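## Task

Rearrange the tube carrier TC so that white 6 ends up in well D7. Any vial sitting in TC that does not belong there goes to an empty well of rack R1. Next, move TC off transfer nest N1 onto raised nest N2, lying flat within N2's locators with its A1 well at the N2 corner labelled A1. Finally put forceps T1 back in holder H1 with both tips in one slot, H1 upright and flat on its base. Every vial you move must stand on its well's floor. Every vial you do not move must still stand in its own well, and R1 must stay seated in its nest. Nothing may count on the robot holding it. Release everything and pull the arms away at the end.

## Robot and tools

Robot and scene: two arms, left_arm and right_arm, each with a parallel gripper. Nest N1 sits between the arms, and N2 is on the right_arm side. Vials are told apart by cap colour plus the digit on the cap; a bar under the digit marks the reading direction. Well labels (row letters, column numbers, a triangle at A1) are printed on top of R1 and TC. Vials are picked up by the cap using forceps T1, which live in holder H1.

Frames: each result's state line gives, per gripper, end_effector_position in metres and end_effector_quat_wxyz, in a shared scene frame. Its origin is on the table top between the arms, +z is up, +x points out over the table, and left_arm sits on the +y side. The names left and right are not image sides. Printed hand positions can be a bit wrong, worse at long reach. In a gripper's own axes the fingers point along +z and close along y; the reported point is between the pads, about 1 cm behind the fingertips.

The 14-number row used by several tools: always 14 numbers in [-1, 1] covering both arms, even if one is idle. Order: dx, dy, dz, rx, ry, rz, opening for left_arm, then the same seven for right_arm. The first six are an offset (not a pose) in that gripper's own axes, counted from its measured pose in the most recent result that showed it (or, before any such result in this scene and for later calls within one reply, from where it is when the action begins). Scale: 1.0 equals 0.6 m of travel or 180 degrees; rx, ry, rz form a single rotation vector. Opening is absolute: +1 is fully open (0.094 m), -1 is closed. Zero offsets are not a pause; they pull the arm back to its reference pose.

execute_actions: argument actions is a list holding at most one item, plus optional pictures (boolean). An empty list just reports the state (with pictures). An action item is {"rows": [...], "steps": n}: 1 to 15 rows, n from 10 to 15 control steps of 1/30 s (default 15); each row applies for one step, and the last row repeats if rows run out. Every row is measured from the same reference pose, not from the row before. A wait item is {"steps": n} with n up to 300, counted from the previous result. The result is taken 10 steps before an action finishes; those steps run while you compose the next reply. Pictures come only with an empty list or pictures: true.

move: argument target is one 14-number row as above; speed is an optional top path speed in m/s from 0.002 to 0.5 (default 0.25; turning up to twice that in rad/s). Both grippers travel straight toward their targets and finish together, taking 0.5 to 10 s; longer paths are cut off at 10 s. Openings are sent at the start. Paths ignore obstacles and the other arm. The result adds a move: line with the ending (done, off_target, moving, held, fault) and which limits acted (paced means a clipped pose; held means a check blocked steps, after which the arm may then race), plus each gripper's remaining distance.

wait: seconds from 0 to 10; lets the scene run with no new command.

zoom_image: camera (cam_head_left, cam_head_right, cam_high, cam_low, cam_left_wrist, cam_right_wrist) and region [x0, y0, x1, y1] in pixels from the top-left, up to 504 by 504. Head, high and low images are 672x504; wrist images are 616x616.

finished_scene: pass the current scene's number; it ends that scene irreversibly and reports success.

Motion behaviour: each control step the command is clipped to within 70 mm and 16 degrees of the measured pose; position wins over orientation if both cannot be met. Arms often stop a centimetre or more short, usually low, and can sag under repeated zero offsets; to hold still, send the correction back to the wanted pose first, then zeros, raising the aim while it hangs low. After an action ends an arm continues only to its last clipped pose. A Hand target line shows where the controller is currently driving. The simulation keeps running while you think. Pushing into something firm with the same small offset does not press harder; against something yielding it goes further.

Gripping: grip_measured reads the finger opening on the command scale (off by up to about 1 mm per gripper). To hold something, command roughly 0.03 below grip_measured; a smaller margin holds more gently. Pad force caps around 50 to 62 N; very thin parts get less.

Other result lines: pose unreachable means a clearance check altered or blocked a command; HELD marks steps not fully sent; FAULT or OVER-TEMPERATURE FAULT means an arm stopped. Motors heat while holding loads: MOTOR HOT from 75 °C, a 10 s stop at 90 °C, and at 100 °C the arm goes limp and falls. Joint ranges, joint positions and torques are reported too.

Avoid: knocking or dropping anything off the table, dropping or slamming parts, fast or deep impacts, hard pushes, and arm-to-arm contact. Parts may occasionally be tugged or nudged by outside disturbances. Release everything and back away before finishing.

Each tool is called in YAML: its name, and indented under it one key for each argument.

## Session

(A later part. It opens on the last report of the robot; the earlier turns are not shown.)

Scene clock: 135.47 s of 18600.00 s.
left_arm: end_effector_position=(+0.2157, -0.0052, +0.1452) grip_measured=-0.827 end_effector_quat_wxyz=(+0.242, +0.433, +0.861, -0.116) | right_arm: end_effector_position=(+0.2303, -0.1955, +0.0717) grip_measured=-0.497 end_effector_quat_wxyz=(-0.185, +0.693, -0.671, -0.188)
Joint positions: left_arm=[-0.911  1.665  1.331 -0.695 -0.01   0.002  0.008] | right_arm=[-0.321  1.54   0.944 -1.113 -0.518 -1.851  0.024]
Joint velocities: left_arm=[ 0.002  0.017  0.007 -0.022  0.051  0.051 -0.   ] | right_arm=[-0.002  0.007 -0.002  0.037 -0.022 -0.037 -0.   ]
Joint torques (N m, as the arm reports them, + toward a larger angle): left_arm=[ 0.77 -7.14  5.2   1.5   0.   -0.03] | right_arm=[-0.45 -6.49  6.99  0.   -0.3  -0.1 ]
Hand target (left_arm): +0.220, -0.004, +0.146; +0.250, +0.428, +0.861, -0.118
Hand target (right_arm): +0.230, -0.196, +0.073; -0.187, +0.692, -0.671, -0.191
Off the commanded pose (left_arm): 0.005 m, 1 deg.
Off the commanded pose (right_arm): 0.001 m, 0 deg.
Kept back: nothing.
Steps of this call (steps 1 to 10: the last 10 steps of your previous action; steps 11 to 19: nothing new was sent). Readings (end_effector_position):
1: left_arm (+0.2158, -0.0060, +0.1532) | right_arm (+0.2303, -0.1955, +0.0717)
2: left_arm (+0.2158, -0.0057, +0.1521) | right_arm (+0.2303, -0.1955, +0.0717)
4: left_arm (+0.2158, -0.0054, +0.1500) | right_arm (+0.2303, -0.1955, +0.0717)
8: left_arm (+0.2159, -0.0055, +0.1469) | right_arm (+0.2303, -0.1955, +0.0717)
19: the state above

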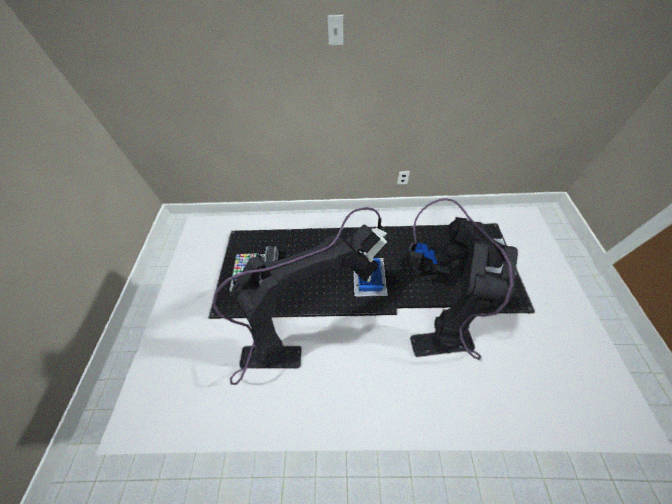

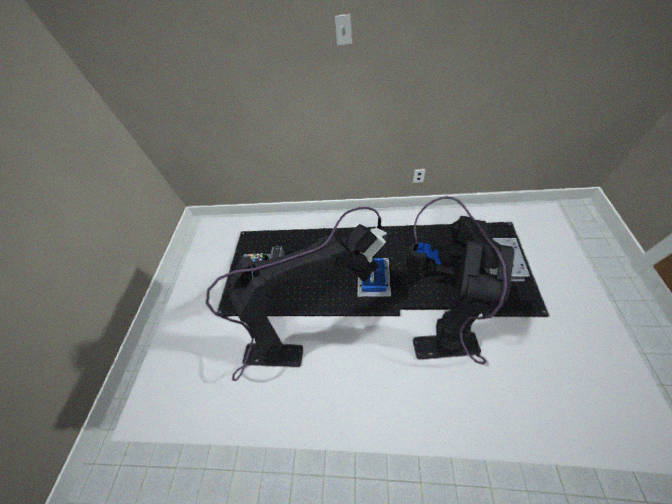

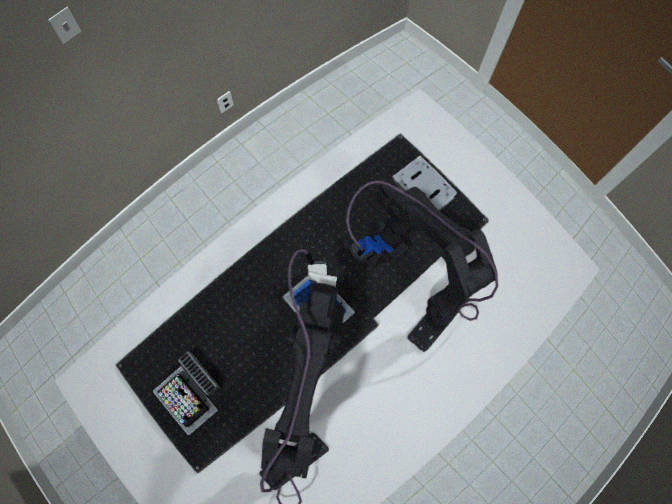

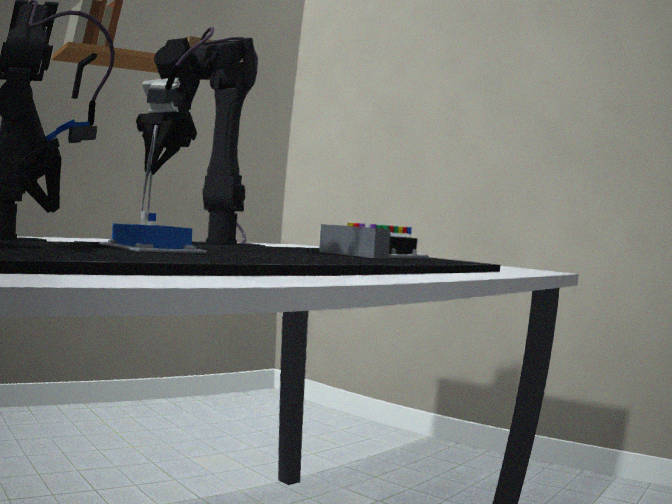

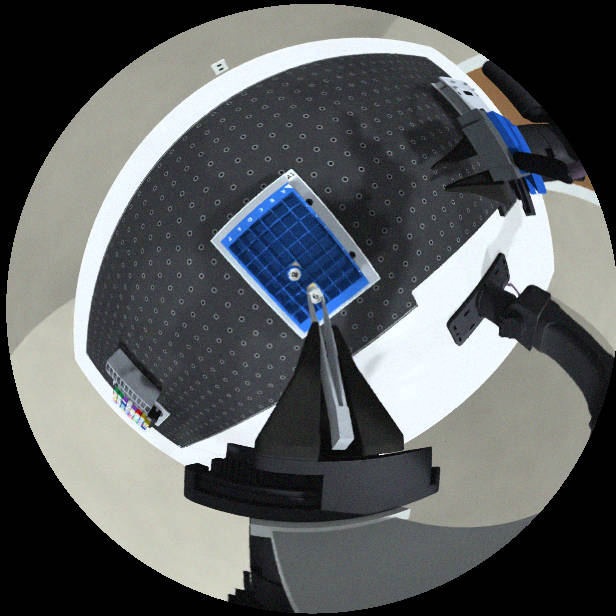

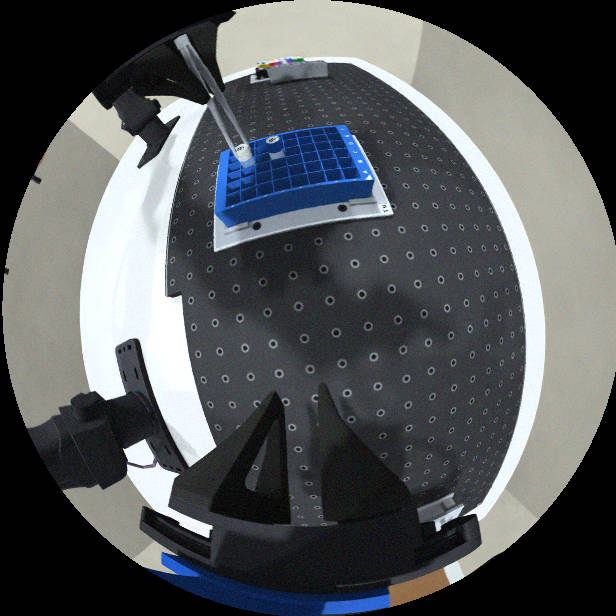

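execute_actions:
  actions:
    - {"rows": [[-0.0018,0.002,0.0025,-0.0005,-0.0054,-0.0008,-0.835,0,0,-0.002,0,-0.002,0,-0.5],[-0.0018,0.002,0.0025,-0.0005,-0.0054,-0.0008,-0.835,0,0,-0.002,0,-0.002,0,-0.5],[-0.0018,0.002,0.0025,-0.0005,-0.0054,-0.0008,-0.835,0,0,-0.002,0,-0.002,0,-0.5],[-0.0018,0.002,0.0025,-0.0005,-0.0054,-0.0008,-0.835,0,0,-0.002,0,-0.002,0,-0.5],[-0.0018,0.002,0.0025,-0.0005,-0.0054,-0.0008,-0.835,0,0,-0.002,0,-0.002,0,-0.5],[-0.0018,0.002,0.0025,-0.0005,-0.0054,-0.0008,-0.835,0,0,-0.002,0,-0.002,0,-0.5],[-0.0018,0.002,0.0025,-0.0005,-0.0054,-0.0008,-0.835,0,0,-0.002,0,-0.002,0,-0.5],[-0.0018,0.002,0.0025,-0.0005,-0.0054,-0.0008,-0.835,0,0,-0.002,0,-0.002,0,-0.5],[-0.0018,0.002,0.0025,-0.0005,-0.0054,-0.0008,-0.81,0,0,-0.002,0,-0.002,0,-0.5],[-0.0018,0.002,0.0025,-0.0005,-0.0054,-0.0008,-0.79,0,0,-0.002,0,-0.002,0,-0.5],[-0.0018,0.002,0.0025,-0.0005,-0.0054,-0.0008,-0.77,0,0,-0.002,0,-0.002,0,-0.5],[-0.0018,0.002,0.0025,-0.0005,-0.0054,-0.0008,-0.755,0,0,-0.002,0,-0.002,0,-0.5]], "steps": 15}

wait:
  seconds: 0.2

zoom_image:
  camera: "cam_left_wrist"
  region: [270, 245, 350, 325]

zoom_image:
  camera: "cam_low"
  region: [100, 160, 200, 260]

Scene clock: 139.03 s of 18600.00 s.
left_arm: end_effector_position=(+0.2158, -0.0054, +0.1453) grip_measured=-0.827 end_effector_quat_wxyz=(+0.242, +0.433, +0.860, -0.116) | right_arm: end_effector_position=(+0.2303, -0.1955, +0.0717) grip_measured=-0.497 end_effector_quat_wxyz=(-0.185, +0.693, -0.671, -0.188)
Joint positions: left_arm=[-0.911  1.665  1.331 -0.694 -0.01   0.002  0.008] | right_arm=[-0.321  1.54   0.944 -1.113 -0.518 -1.852  0.024]
Joint velocities: left_arm=[-0.012 -0.017 -0.007 -0.037  0.081  0.007 -0.001] | right_arm=[-0.007  0.002 -0.017  0.066 -0.051 -0.095 -0.001]
Joint torques (N m, as the arm reports them, + toward a larger angle): left_arm=[ 0.22 -7.07  4.72  1.54  0.01 -0.02] | right_arm=[-0.48 -6.47  6.98  0.   -0.31 -0.1 ]
Steps of this call (steps 1 to 90: nothing new was sent; then 0.40 s passed at rest; steps 91 to 95: the first 5 steps of this action). Readings (end_effector_position):
91: left_arm (+0.2157, -0.0053, +0.1452) | right_arm (+0.2303, -0.1955, +0.0717)
92: left_arm (+0.2158, -0.0054, +0.1453) | right_arm (+0.2303, -0.1955, +0.0717)
94: left_arm (+0.2158, -0.0054, +0.1453) | right_arm (+0.2303, -0.1955, +0.0717)
95: the state above

Scene clock: 139.57 s of 18600.00 s.
left_arm: end_effector_position=(+0.2160, -0.0057, +0.1455) grip_measured=-0.757 end_effector_quat_wxyz=(+0.243, +0.433, +0.860, -0.116) | right_arm: end_effector_position=(+0.2303, -0.1955, +0.0717) grip_measured=-0.497 end_effector_quat_wxyz=(-0.185, +0.693, -0.671, -0.188)
Joint positions: left_arm=[-0.911  1.665  1.331 -0.692 -0.01   0.002  0.011] | right_arm=[-0.321  1.54   0.944 -1.113 -0.518 -1.852  0.024]
Joint velocities: left_arm=[-0.022 -0.022 -0.007 -0.037  0.022  0.081  0.   ] | right_arm=[ 0.012 -0.017 -0.017  0.007 -0.007 -0.051  0.   ]
Joint torques (N m, as the arm reports them, + toward a larger angle): left_arm=[ 0.27 -7.1   4.7   1.54  0.01 -0.01] | right_arm=[-0.5  -6.45  6.99 -0.01 -0.3  -0.1 ]
Hand target (left_arm): +0.218, -0.006, +0.144; +0.249, +0.431, +0.859, -0.119
Hand target (right_arm): +0.230, -0.196, +0.073; -0.187, +0.692, -0.671, -0.191
Off the commanded pose (left_arm): 0.002 m, 1 deg.
Off the commanded pose (right_arm): 0.001 m, 0 deg.
Kept back: nothing.
Steps of this call (steps 1 to 10: the last 10 steps of your previous action; steps 11 to 16: nothing new was sent). Readings (end_effector_position):
1: left_arm (+0.2158, -0.0054, +0.1453) | right_arm (+0.2303, -0.1955, +0.0717)
2: left_arm (+0.2158, -0.0054, +0.1453) | right_arm (+0.2303, -0.1955, +0.0717)
4: left_arm (+0.2158, -0.0054, +0.1453) | right_arm (+0.2303, -0.1955, +0.0717)
8: left_arm (+0.2159, -0.0055, +0.1454) | right_arm (+0.2303, -0.1955, +0.0717)
16: the state above

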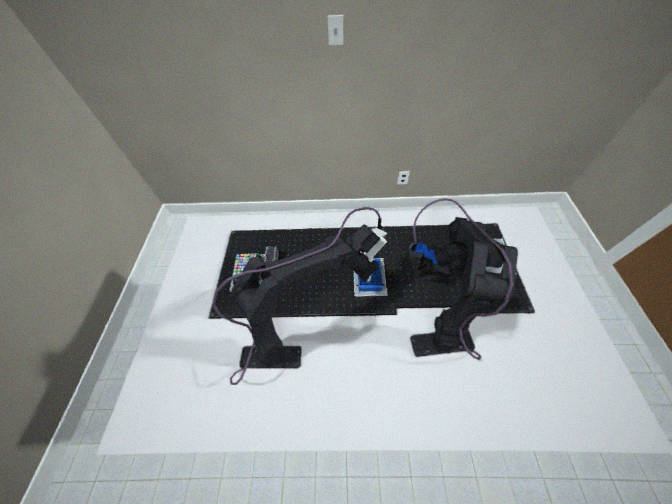

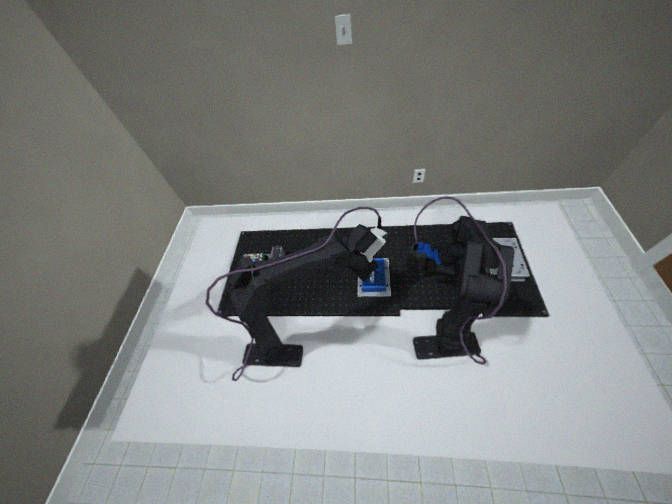

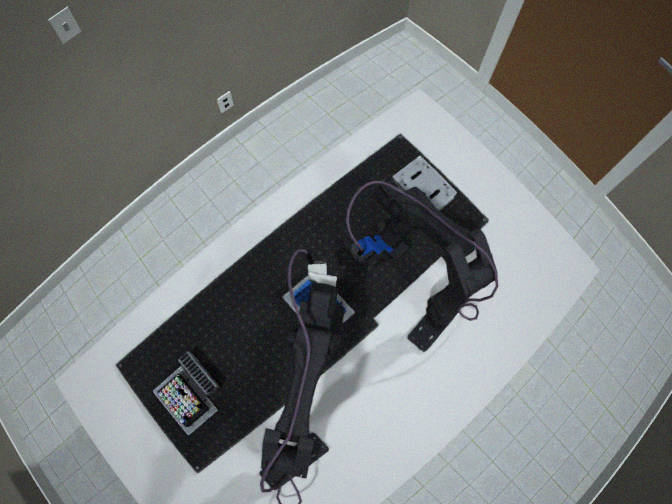

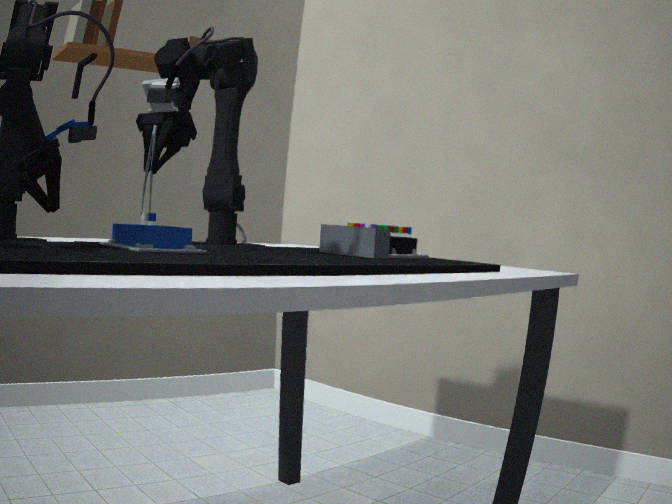

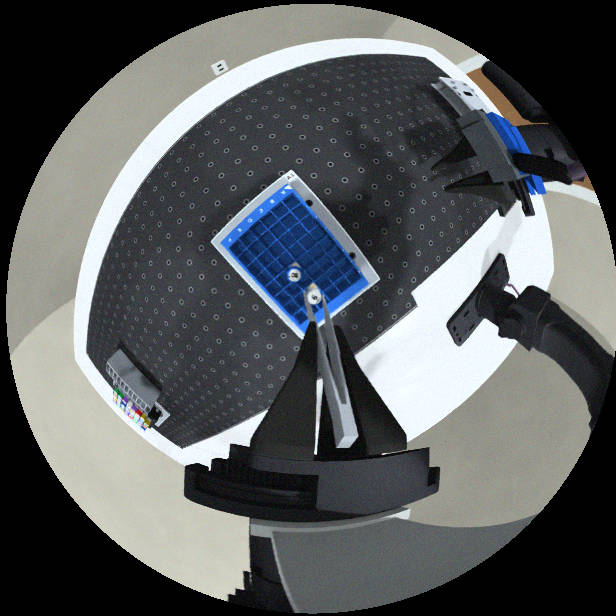

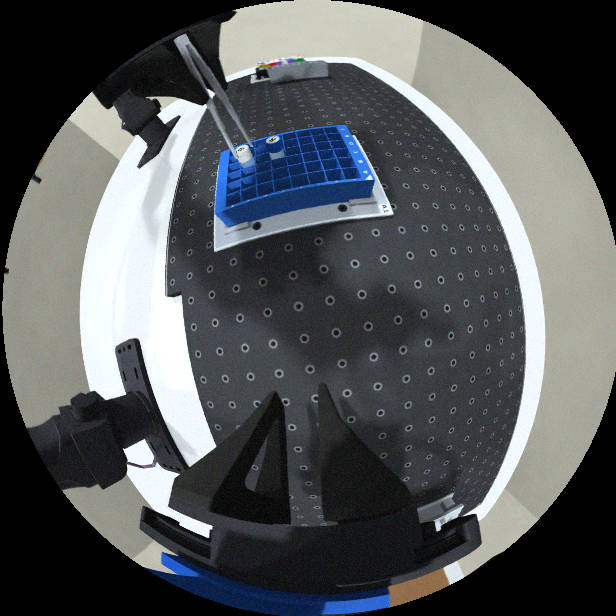

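Region (270, 245, 350, 325) of cam_left_wrist's 616x616 image, scaled by 6.300, with more detail than that image has.

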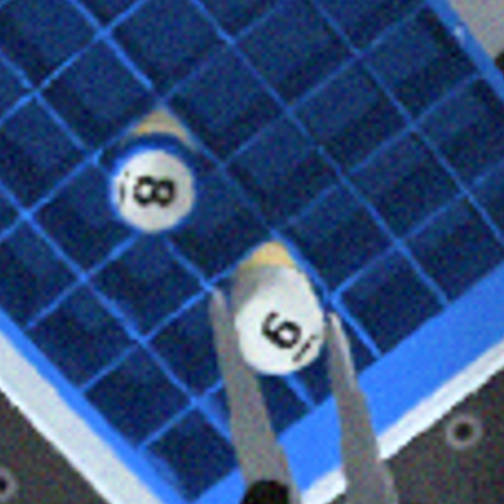

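Region (100, 160, 200, 260) of cam_low's 672x504 image, scaled by 5.040, with more detail than that image has.

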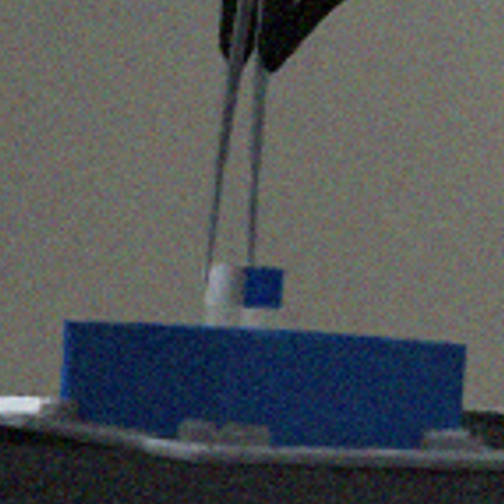

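execute_actions:
  actions:
    - {"rows": [[-0.018,0,-0.013,0,-0.0085,0,-0.755,0,0,-0.002,0,-0.002,0,-0.5],[-0.023,0,-0.0165,0,-0.0107,0,-0.755,0,0,-0.002,0,-0.002,0,-0.5],[-0.028,0,-0.02,0,-0.013,0,-0.755,0,0,-0.002,0,-0.002,0,-0.5],[-0.033,0,-0.0237,0,-0.0152,0,-0.755,0,0,-0.002,0,-0.002,0,-0.5],[-0.038,0,-0.0274,0,-0.0175,0,-0.755,0,0,-0.002,0,-0.002,0,-0.5],[-0.043,0.003,-0.031,-0.0007,-0.0198,-0.0011,-0.755,0,0,-0.002,0,-0.002,0,-0.5],[-0.048,0.006,-0.0348,-0.0014,-0.022,-0.0022,-0.755,0,0,-0.002,0,-0.002,0,-0.5],[-0.052,0.011,-0.038,-0.0027,-0.024,-0.004,-0.755,0,0,-0.002,0,-0.002,0,-0.5],[-0.056,0.016,-0.041,-0.0039,-0.026,-0.0058,-0.755,0,0,-0.002,0,-0.002,0,-0.5],[-0.0585,0.021,-0.043,-0.0051,-0.0272,-0.0076,-0.755,0,0,-0.002,0,-0.002,0,-0.5],[-0.06,0.026,-0.0445,-0.0063,-0.028,-0.0094,-0.755,0,0,-0.002,0,-0.002,0,-0.5],[-0.06,0.031,-0.0446,-0.0075,-0.028,-0.0112,-0.755,0,0,-0.002,0,-0.002,0,-0.5],[-0.0597,0.035,-0.0447,-0.0085,-0.028,-0.0126,-0.755,0,0,-0.002,0,-0.002,0,-0.5],[-0.0596,0.038,-0.0448,-0.0092,-0.028,-0.0137,-0.755,0,0,-0.002,0,-0.002,0,-0.5],[-0.0595,0.0402,-0.0448,-0.0097,-0.028,-0.0145,-0.755,0,0,-0.002,0,-0.002,0,-0.5]], "steps": 15}

execute_actions:
  actions:
    - {"steps": 22}

Scene clock: 142.40 s of 18600.00 s.
left_arm: end_effector_position=(+0.2168, -0.0068, +0.1494) grip_measured=-0.757 end_effector_quat_wxyz=(+0.245, +0.433, +0.860, -0.117) | right_arm: end_effector_position=(+0.2303, -0.1955, +0.0717) grip_measured=-0.497 end_effector_quat_wxyz=(-0.185, +0.693, -0.671, -0.188)
Joint positions: left_arm=[-0.911  1.665  1.344 -0.7   -0.01   0.002  0.011] | right_arm=[-0.321  1.54   0.944 -1.113 -0.518 -1.853  0.024]
Joint velocities: left_arm=[-0.002 -0.017  0.217 -0.125  0.022 -0.051  0.   ] | right_arm=[-0.017  0.017 -0.002  0.007  0.081  0.007 -0.001]
Joint torques (N m, as the arm reports them, + toward a larger angle): left_arm=[ 0.05 -7.6   9.01  1.36  0.01 -0.02] | right_arm=[-0.46 -6.43  7.03 -0.02 -0.3  -0.09]
Steps of this call (steps 1 to 80: nothing new was sent; steps 81 to 85: the first 5 steps of this action). Readings (end_effector_position):
81: left_arm (+0.2160, -0.0057, +0.1455) | right_arm (+0.2303, -0.1955, +0.0717)
82: left_arm (+0.2160, -0.0057, +0.1455) | right_arm (+0.2303, -0.1955, +0.0717)
84: left_arm (+0.2163, -0.0061, +0.1474) | right_arm (+0.2303, -0.1955, +0.0717)
85: the state above

Scene clock: 143.13 s of 18600.00 s.
left_arm: end_effector_position=(+0.2423, -0.0032, +0.1739) grip_measured=-0.757 end_effector_quat_wxyz=(+0.274, +0.407, +0.863, -0.123) | right_arm: end_effector_position=(+0.2303, -0.1955, +0.0717) grip_measured=-0.497 end_effector_quat_wxyz=(-0.185, +0.693, -0.671, -0.188)
Joint positions: left_arm=[-0.859  1.665  1.409 -0.706 -0.01   0.002  0.011] | right_arm=[-0.321  1.54   0.944 -1.113 -0.518 -1.853  0.024]
Joint velocities: left_arm=[-0.007 -0.012 -0.002 -0.022  0.037  0.022 -0.   ] | right_arm=[-0.007  0.017  0.002  0.037 -0.022 -0.022 -0.   ]
Joint torques (N m, as the arm reports them, + toward a larger angle): left_arm=[ 0.26 -7.49  8.41  1.29 -0.01 -0.01] | right_arm=[-0.49 -6.46  6.99  0.01 -0.31 -0.09]
Hand target (left_arm): +0.245, -0.004, +0.187; +0.285, +0.403, +0.860, -0.127
Hand target (right_arm): +0.230, -0.196, +0.073; -0.187, +0.692, -0.670, -0.191
Off the commanded pose (left_arm): 0.014 m, 1 deg.
Off the commanded pose (right_arm): 0.001 m, 0 deg.
Kept back: nothing.
Steps of this call (steps 1 to 10: the last 10 steps of your previous action; steps 11 to 22: nothing new was sent). Readings (end_effector_position):
1: left_arm (+0.2177, -0.0080, +0.1524) | right_arm (+0.2303, -0.1955, +0.0717)
2: left_arm (+0.2189, -0.0095, +0.1559) | right_arm (+0.2303, -0.1955, +0.0717)
4: left_arm (+0.2224, -0.0121, +0.1633) | right_arm (+0.2303, -0.1955, +0.0717)
8: left_arm (+0.2340, -0.0100, +0.1735) | right_arm (+0.2303, -0.1955, +0.0717)
22: the state above

execute_actions:
  actions:
    - {"rows": [[0.0049,-0.005,0.0044,0.0012,0.0066,0.0018,-0.755,0,0,-0.002,0,-0.002,0,-0.5],[0.0062,-0.006,0.0067,0.0015,0.0078,0.0022,-0.755,0,0,-0.002,0,-0.002,0,-0.5],[0.0074,-0.007,0.009,0.0017,0.009,0.0025,-0.755,0,0,-0.002,0,-0.002,0,-0.5],[0.0087,-0.008,0.0114,0.0019,0.0102,0.0029,-0.755,0,0,-0.002,0,-0.002,0,-0.5],[0.0099,-0.0085,0.0137,0.0021,0.0114,0.0031,-0.755,0,0,-0.002,0,-0.002,0,-0.5],[0.0112,-0.009,0.016,0.0022,0.0125,0.0032,-0.755,0,0,-0.002,0,-0.002,0,-0.5],[0.0124,-0.009,0.0183,0.0022,0.0137,0.0032,-0.755,0,0,-0.002,0,-0.002,0,-0.5],[0.0136,-0.009,0.0206,0.0022,0.0149,0.0032,-0.755,0,0,-0.002,0,-0.002,0,-0.5],[0.0149,-0.009,0.023,0.0022,0.0161,0.0032,-0.755,0,0,-0.002,0,-0.002,0,-0.5],[0.0161,-0.009,0.0253,0.0022,0.0173,0.0032,-0.755,0,0,-0.002,0,-0.002,0,-0.5],[0.0174,-0.009,0.0276,0.0022,0.0185,0.0032,-0.755,0,0,-0.002,0,-0.002,0,-0.5],[0.0186,-0.009,0.0299,0.0022,0.0197,0.0032,-0.755,0,0,-0.002,0,-0.002,0,-0.5]], "steps": 15}

execute_actions:
  actions:
    - {"steps": 18}
  pictures: true

zoom_image:
  camera: "cam_left_wrist"
  region: [270, 245, 350, 325]

zoom_image:
  camera: "cam_right_wrist"
  region: [220, 100, 310, 190]

Scene clock: 145.20 s of 18600.00 s.
left_arm: end_effector_position=(+0.2420, -0.0037, +0.1692) grip_measured=-0.757 end_effector_quat_wxyz=(+0.268, +0.408, +0.864, -0.121) | right_arm: end_effector_position=(+0.2303, -0.1955, +0.0717) grip_measured=-0.497 end_effector_quat_wxyz=(-0.185, +0.694, -0.670, -0.188)
Joint positions: left_arm=[-0.861  1.675  1.409 -0.708 -0.01   0.002  0.011] | right_arm=[-0.321  1.54   0.944 -1.113 -0.518 -1.854  0.024]
Joint velocities: left_arm=[-0.012  0.134  0.012  0.022 -0.037 -0.066  0.001] | right_arm=[-0.022 -0.007 -0.002 -0.007 -0.095 -0.051 -0.001]
Joint torques (N m, as the arm reports them, + toward a larger angle): left_arm=[-0.77 -6.22  6.98  1.25  0.05 -0.02] | right_arm=[-0.52 -6.48  7.03  0.   -0.29 -0.1 ]
Steps of this call (steps 1 to 57: nothing new was sent; steps 58 to 62: the first 5 steps of this action). Readings (end_effector_position):
58: left_arm (+0.2422, -0.0031, +0.1738) | right_arm (+0.2303, -0.1955, +0.0717)
59: left_arm (+0.2421, -0.0030, +0.1732) | right_arm (+0.2303, -0.1955, +0.0717)
61: left_arm (+0.2422, -0.0033, +0.1709) | right_arm (+0.2303, -0.1955, +0.0717)
62: the state above

Scene clock: 145.80 s of 18600.00 s.
left_arm: end_effector_position=(+0.2410, -0.0051, +0.1504) grip_measured=-0.757 end_effector_quat_wxyz=(+0.247, +0.413, +0.870, -0.111) | right_arm: end_effector_position=(+0.2303, -0.1955, +0.0717) grip_measured=-0.497 end_effector_quat_wxyz=(-0.185, +0.694, -0.670, -0.188)
Joint positions: left_arm=[-0.864  1.718  1.409 -0.714 -0.01   0.002  0.011] | right_arm=[-0.321  1.54   0.944 -1.113 -0.518 -1.855  0.024]
Joint velocities: left_arm=[-0.007  0.002  0.007 -0.081 -0.022  0.095  0.001] | right_arm=[-0.002 -0.017 -0.012  0.022  0.007 -0.022 -0.   ]
Joint torques (N m, as the arm reports them, + toward a larger angle): left_arm=[-0.55 -6.98  7.03  1.2   0.03 -0.04] | right_arm=[-0.49 -6.5   7.    0.   -0.3  -0.09]
Hand target (left_arm): +0.239, -0.008, +0.153; +0.246, +0.416, +0.868, -0.113
Hand target (right_arm): +0.230, -0.196, +0.073; -0.187, +0.693, -0.670, -0.190
Off the commanded pose (left_arm): 0.004 m, 0 deg.
Off the commanded pose (right_arm): 0.001 m, 0 deg.
Kept back: nothing.
Steps of this call (steps 1 to 10: the last 10 steps of your previous action; steps 11 to 18: nothing new was sent). Readings (end_effector_position):
1: left_arm (+0.2419, -0.0040, +0.1670) | right_arm (+0.2303, -0.1955, +0.0717)
2: left_arm (+0.2415, -0.0044, +0.1649) | right_arm (+0.2303, -0.1955, +0.0717)
4: left_arm (+0.2412, -0.0050, +0.1602) | right_arm (+0.2303, -0.1955, +0.0717)
8: left_arm (+0.2412, -0.0053, +0.1529) | right_arm (+0.2303, -0.1955, +0.0717)
18: the state above

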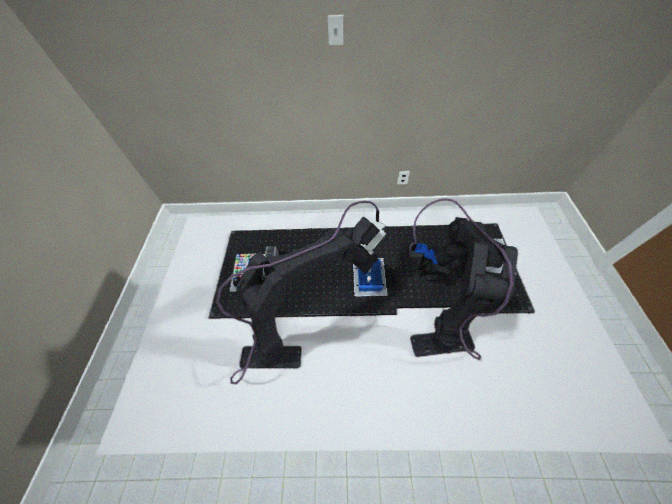

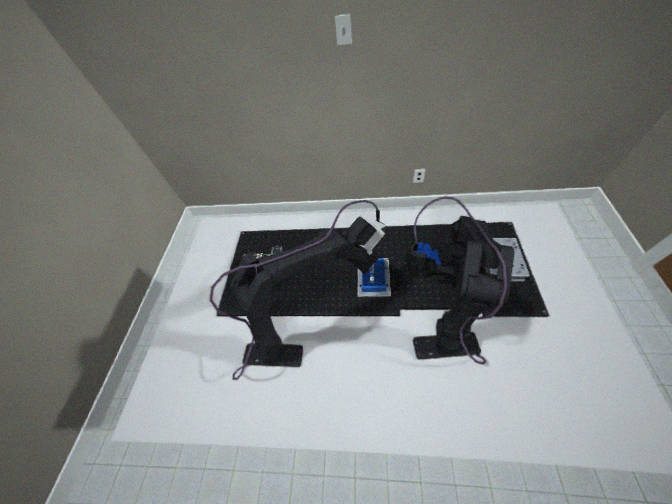

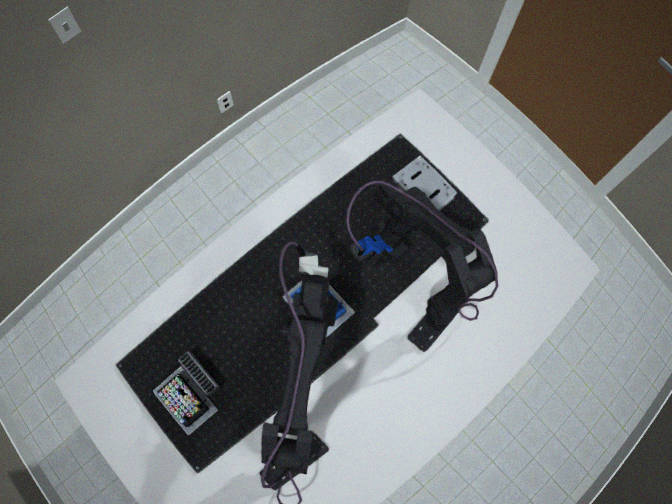

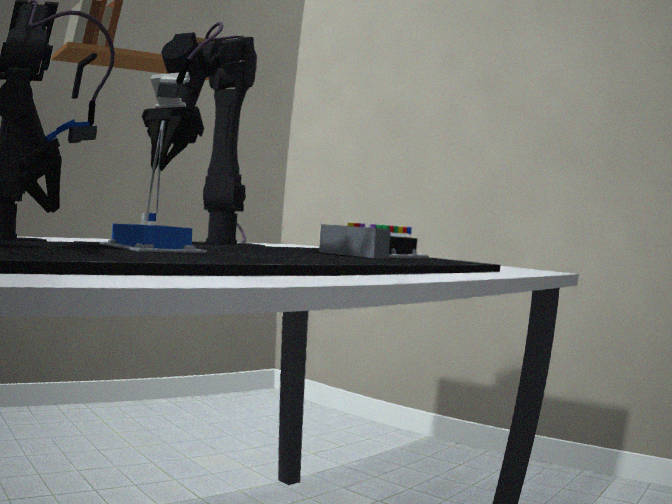

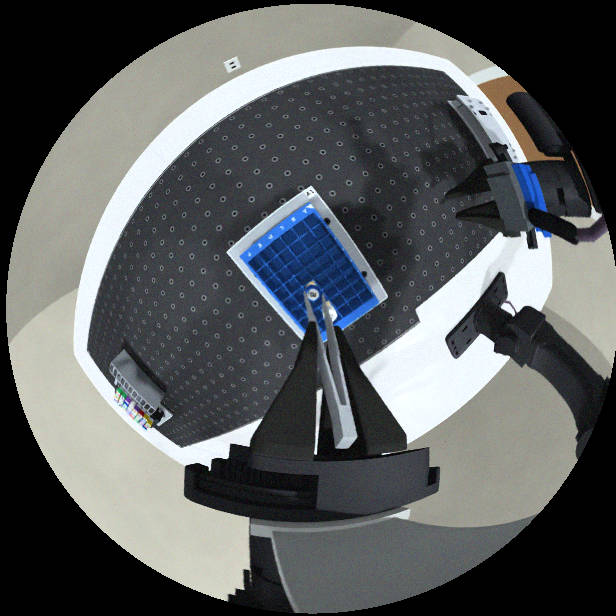

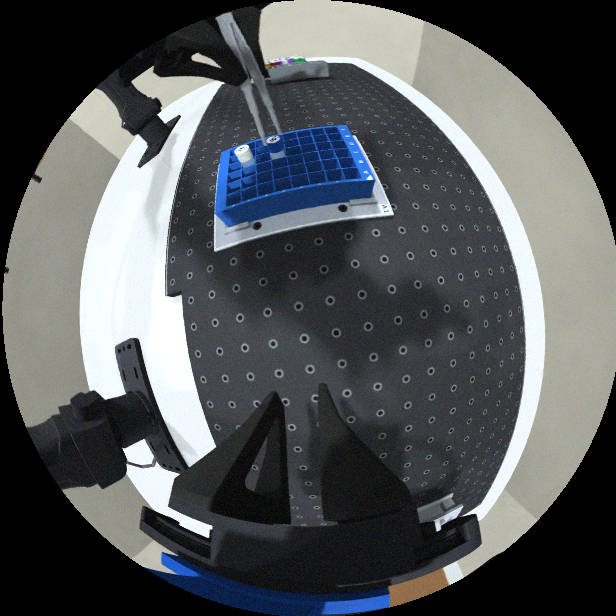

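Region (270, 245, 350, 325) of cam_left_wrist's 616x616 image, scaled by 6.300, with more detail than that image has.

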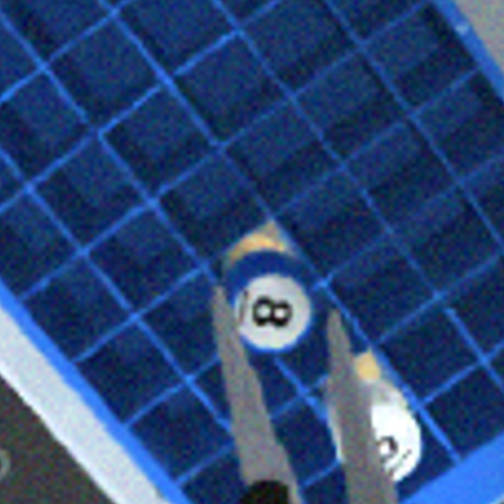

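Region (220, 100, 310, 190) of cam_right_wrist's 616x616 image, scaled by 5.600, with more detail than that image has.

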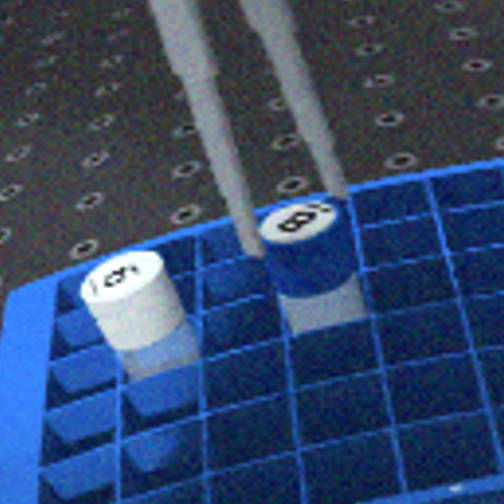

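execute_actions:
  actions:
    - {"rows": [[-0.0067,0,0.0003,0,-0.0029,0,-0.755,0,0,-0.002,0,-0.002,0,-0.5],[-0.0061,0,0.0016,0,-0.0022,0,-0.755,0,0,-0.002,0,-0.002,0,-0.5],[-0.0054,0,0.0028,0,-0.0016,0,-0.755,0,0,-0.002,0,-0.002,0,-0.5],[-0.0048,0,0.0041,0,-0.0009,0,-0.755,0,0,-0.002,0,-0.002,0,-0.5],[-0.0042,0,0.0053,0,-0.0003,0,-0.755,0,0,-0.002,0,-0.002,0,-0.5],[-0.0036,0,0.0065,0,0.0003,0,-0.755,0,0,-0.002,0,-0.002,0,-0.5],[-0.003,0,0.0078,0,0.001,0,-0.755,0,0,-0.002,0,-0.002,0,-0.5],[-0.0023,0,0.009,0,0.0016,0,-0.755,0,0,-0.002,0,-0.002,0,-0.5],[-0.0017,0,0.0103,0,0.0023,0,-0.755,0,0,-0.002,0,-0.002,0,-0.5],[-0.0011,0,0.0115,0,0.0029,0,-0.755,0,0,-0.002,0,-0.002,0,-0.5]], "steps": 15}

execute_actions:
  actions:
    - {"rows": [[-0.0104,0,-0.0072,0,-0.0067,0,-0.77,0,0,-0.002,0,-0.002,0,-0.5],[-0.0104,0,-0.0072,0,-0.0067,0,-0.78,0,0,-0.002,0,-0.002,0,-0.5],[-0.0104,0,-0.0072,0,-0.0067,0,-0.79,0,0,-0.002,0,-0.002,0,-0.5],[-0.0104,0,-0.0072,0,-0.0067,0,-0.80,0,0,-0.002,0,-0.002,0,-0.5],[-0.0104,0,-0.0072,0,-0.0067,0,-0.81,0,0,-0.002,0,-0.002,0,-0.5],[-0.0104,0,-0.0072,0,-0.0067,0,-0.82,0,0,-0.002,0,-0.002,0,-0.5],[-0.0104,0,-0.0072,0,-0.0067,0,-0.83,0,0,-0.002,0,-0.002,0,-0.5],[-0.0104,0,-0.0072,0,-0.0067,0,-0.838,0,0,-0.002,0,-0.002,0,-0.5]], "steps": 12}

execute_actions:
  actions:
    - {"steps": 14}
  pictures: true

zoom_image:
  camera: "cam_left_wrist"
  region: [270, 245, 350, 325]

zoom_image:
  camera: "cam_right_wrist"
  region: [220, 100, 310, 190]

Scene clock: 147.60 s of 18600.00 s.
left_arm: end_effector_position=(+0.2411, -0.0051, +0.1499) grip_measured=-0.757 end_effector_quat_wxyz=(+0.246, +0.413, +0.870, -0.111) | right_arm: end_effector_position=(+0.2303, -0.1955, +0.0717) grip_measured=-0.497 end_effector_quat_wxyz=(-0.185, +0.694, -0.670, -0.188)
Joint positions: left_arm=[-0.864  1.719  1.409 -0.714 -0.01   0.002  0.011] | right_arm=[-0.321  1.54   0.944 -1.113 -0.518 -1.856  0.024]
Joint velocities: left_arm=[-0.002  0.022 -0.002 -0.066 -0.022 -0.095 -0.   ] | right_arm=[-0.007  0.007 -0.002  0.066 -0.007 -0.022  0.   ]
Joint torques (N m, as the arm reports them, + toward a larger angle): left_arm=[ 0.04 -6.26  6.92  1.33  0.   -0.01] | right_arm=[-0.51 -6.5   7.   -0.01 -0.31 -0.09]
Steps of this call (steps 1 to 49: nothing new was sent; steps 50 to 54: the first 5 steps of this action). Readings (end_effector_position):
50: left_arm (+0.2410, -0.0051, +0.1504) | right_arm (+0.2303, -0.1955, +0.0717)
51: left_arm (+0.2410, -0.0051, +0.1504) | right_arm (+0.2303, -0.1955, +0.0717)
53: left_arm (+0.2410, -0.0051, +0.1504) | right_arm (+0.2303, -0.1955, +0.0717)
54: the state above

Scene clock: 148.00 s of 18600.00 s.
left_arm: end_effector_position=(+0.2414, -0.0056, +0.1411) grip_measured=-0.774 end_effector_quat_wxyz=(+0.237, +0.414, +0.872, -0.107) | right_arm: end_effector_position=(+0.2303, -0.1955, +0.0717) grip_measured=-0.497 end_effector_quat_wxyz=(-0.185, +0.694, -0.669, -0.188)
Joint positions: left_arm=[-0.864  1.74   1.409 -0.714 -0.01   0.002  0.011] | right_arm=[-0.321  1.54   0.944 -1.113 -0.518 -1.856  0.024]
Joint velocities: left_arm=[ 0.007 -0.007 -0.027 -0.022  0.007 -0.022 -0.007] | right_arm=[-0.002 -0.012  0.002 -0.022 -0.022  0.066 -0.002]
Joint torques (N m, as the arm reports them, + toward a larger angle): left_arm=[ 0.03 -7.81  6.85  1.32  0.02  0.  ] | right_arm=[-0.44 -6.45  7.    0.01 -0.29 -0.11]
Off your previous action's commanded pose (left_arm): 0.005 m, 1 deg at its last step (step 10 of this call).
Off your previous action's commanded pose (right_arm): 0.001 m, 0 deg at its last step (step 10 of this call).
Steps of this call (steps 1 to 10: the last 10 steps of your previous action; steps 11 to 12: the first 2 steps of this action, its rows measured from where the robot was after step 10). Readings (end_effector_position):
10: left_arm (+0.2414, -0.0056, +0.1411) | right_arm (+0.2303, -0.1955, +0.0717)
11: left_arm (+0.2414, -0.0056, +0.1411) | right_arm (+0.2303, -0.1955, +0.0717)
12: the state above

Scene clock: 148.47 s of 18600.00 s.
left_arm: end_effector_position=(+0.2414, -0.0056, +0.1411) grip_measured=-0.829 end_effector_quat_wxyz=(+0.237, +0.414, +0.872, -0.107) | right_arm: end_effector_position=(+0.2303, -0.1955, +0.0717) grip_measured=-0.497 end_effector_quat_wxyz=(-0.185, +0.695, -0.669, -0.188)
Joint positions: left_arm=[-0.864  1.74   1.409 -0.714 -0.01   0.002  0.008] | right_arm=[-0.321  1.54   0.944 -1.113 -0.518 -1.857  0.024]
Joint velocities: left_arm=[-0.002 -0.012  0.012 -0.037 -0.007 -0.037  0.   ] | right_arm=[-0.002  0.007  0.002  0.022 -0.037 -0.007 -0.   ]
Joint torques (N m, as the arm reports them, + toward a larger angle): left_arm=[ 0.   -7.74  6.83  1.31  0.02  0.  ] | right_arm=[-0.53 -6.45  7.    0.   -0.31 -0.1 ]
Hand target (left_arm): +0.243, -0.008, +0.148; +0.246, +0.413, +0.870, -0.111
Hand target (right_arm): +0.230, -0.196, +0.073; -0.187, +0.694, -0.669, -0.190
Off the commanded pose (left_arm): 0.008 m, 1 deg.
Off the commanded pose (right_arm): 0.001 m, 0 deg.
Kept back: nothing.
Steps of this call (steps 1 to 10: the last 10 steps of your previous action; steps 11 to 14: nothing new was sent). Readings (end_effector_position):
1: left_arm (+0.2414, -0.0056, +0.1411) | right_arm (+0.2303, -0.1955, +0.0717)
2: left_arm (+0.2414, -0.0056, +0.1411) | right_arm (+0.2303, -0.1955, +0.0717)
4: left_arm (+0.2414, -0.0056, +0.1411) | right_arm (+0.2303, -0.1955, +0.0717)
8: left_arm (+0.2414, -0.0056, +0.1411) | right_arm (+0.2303, -0.1955, +0.0717)
14: the state above

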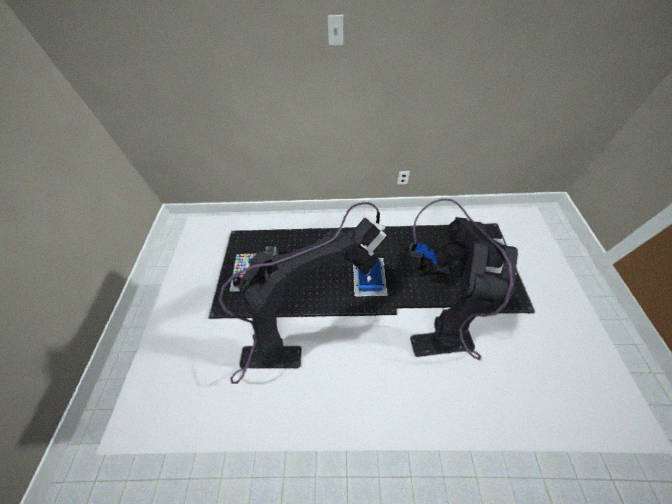

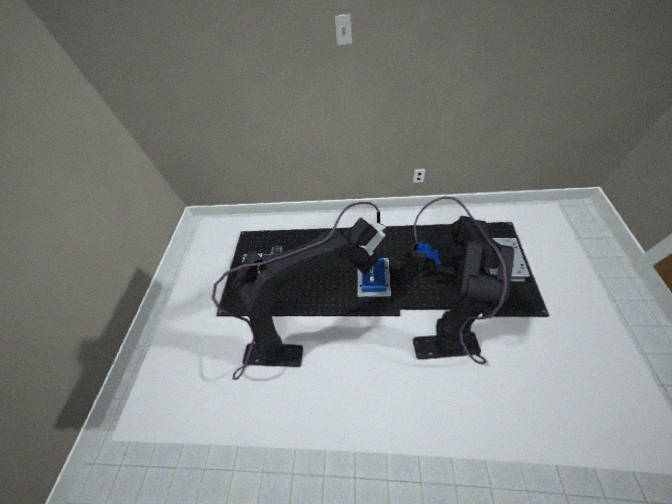

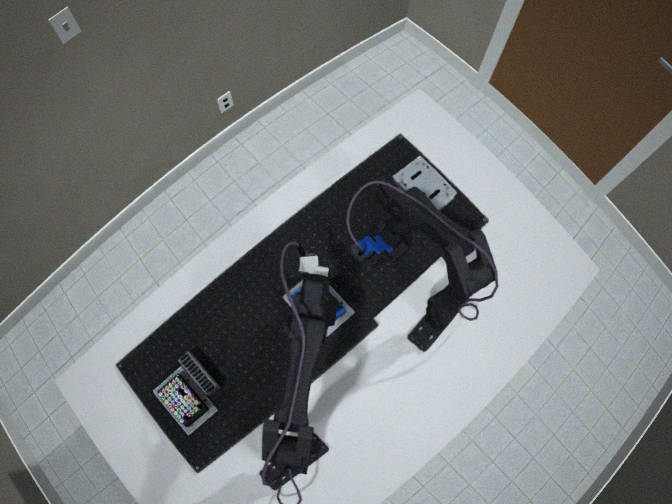

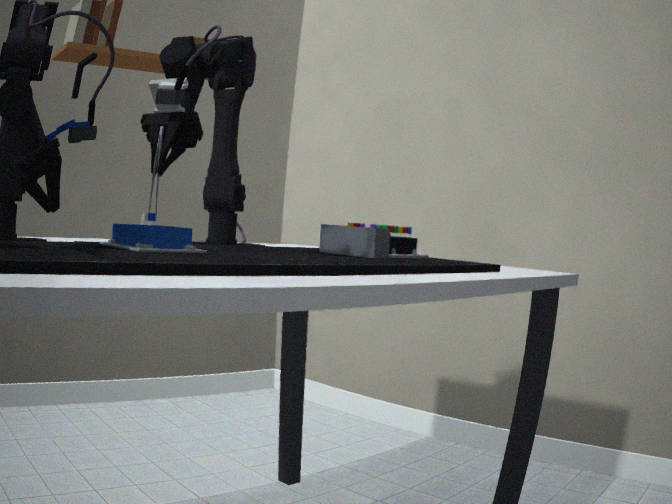

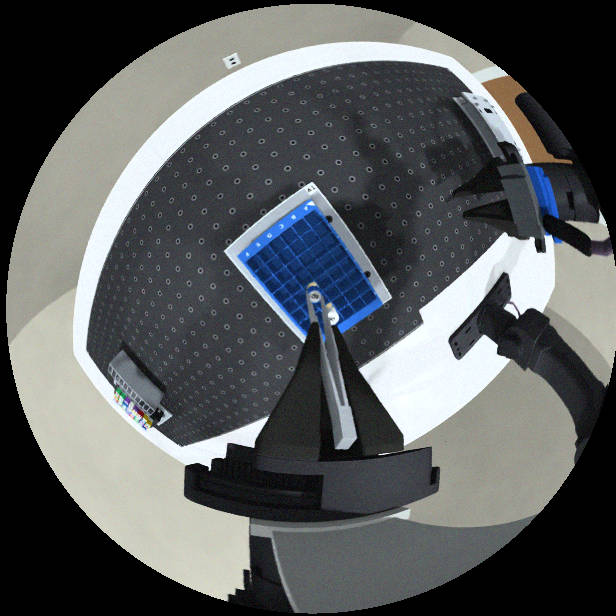

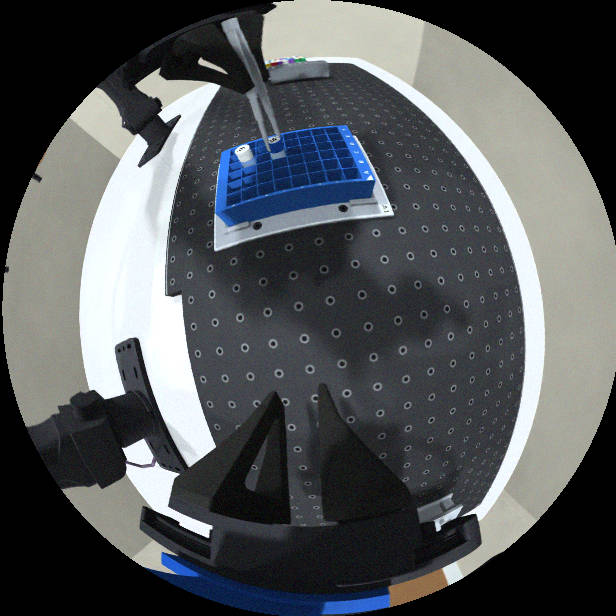

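Region (270, 245, 350, 325) of cam_left_wrist's 616x616 image, scaled by 6.300, with more detail than that image has.

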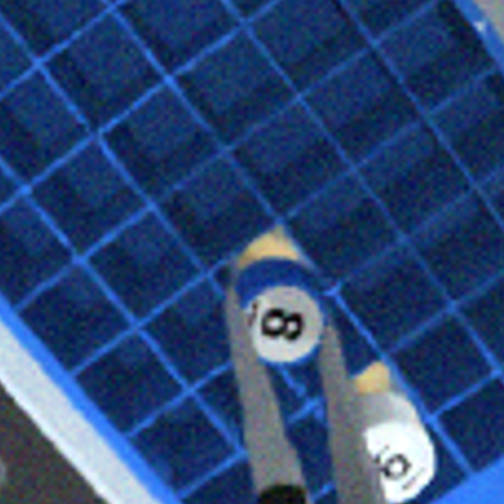

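Region (220, 100, 310, 190) of cam_right_wrist's 616x616 image, scaled by 5.600, with more detail than that image has.

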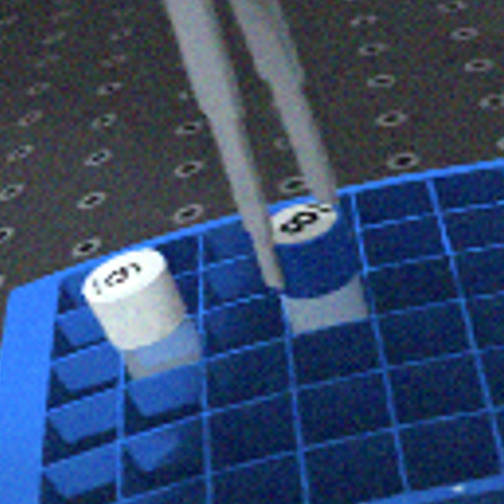

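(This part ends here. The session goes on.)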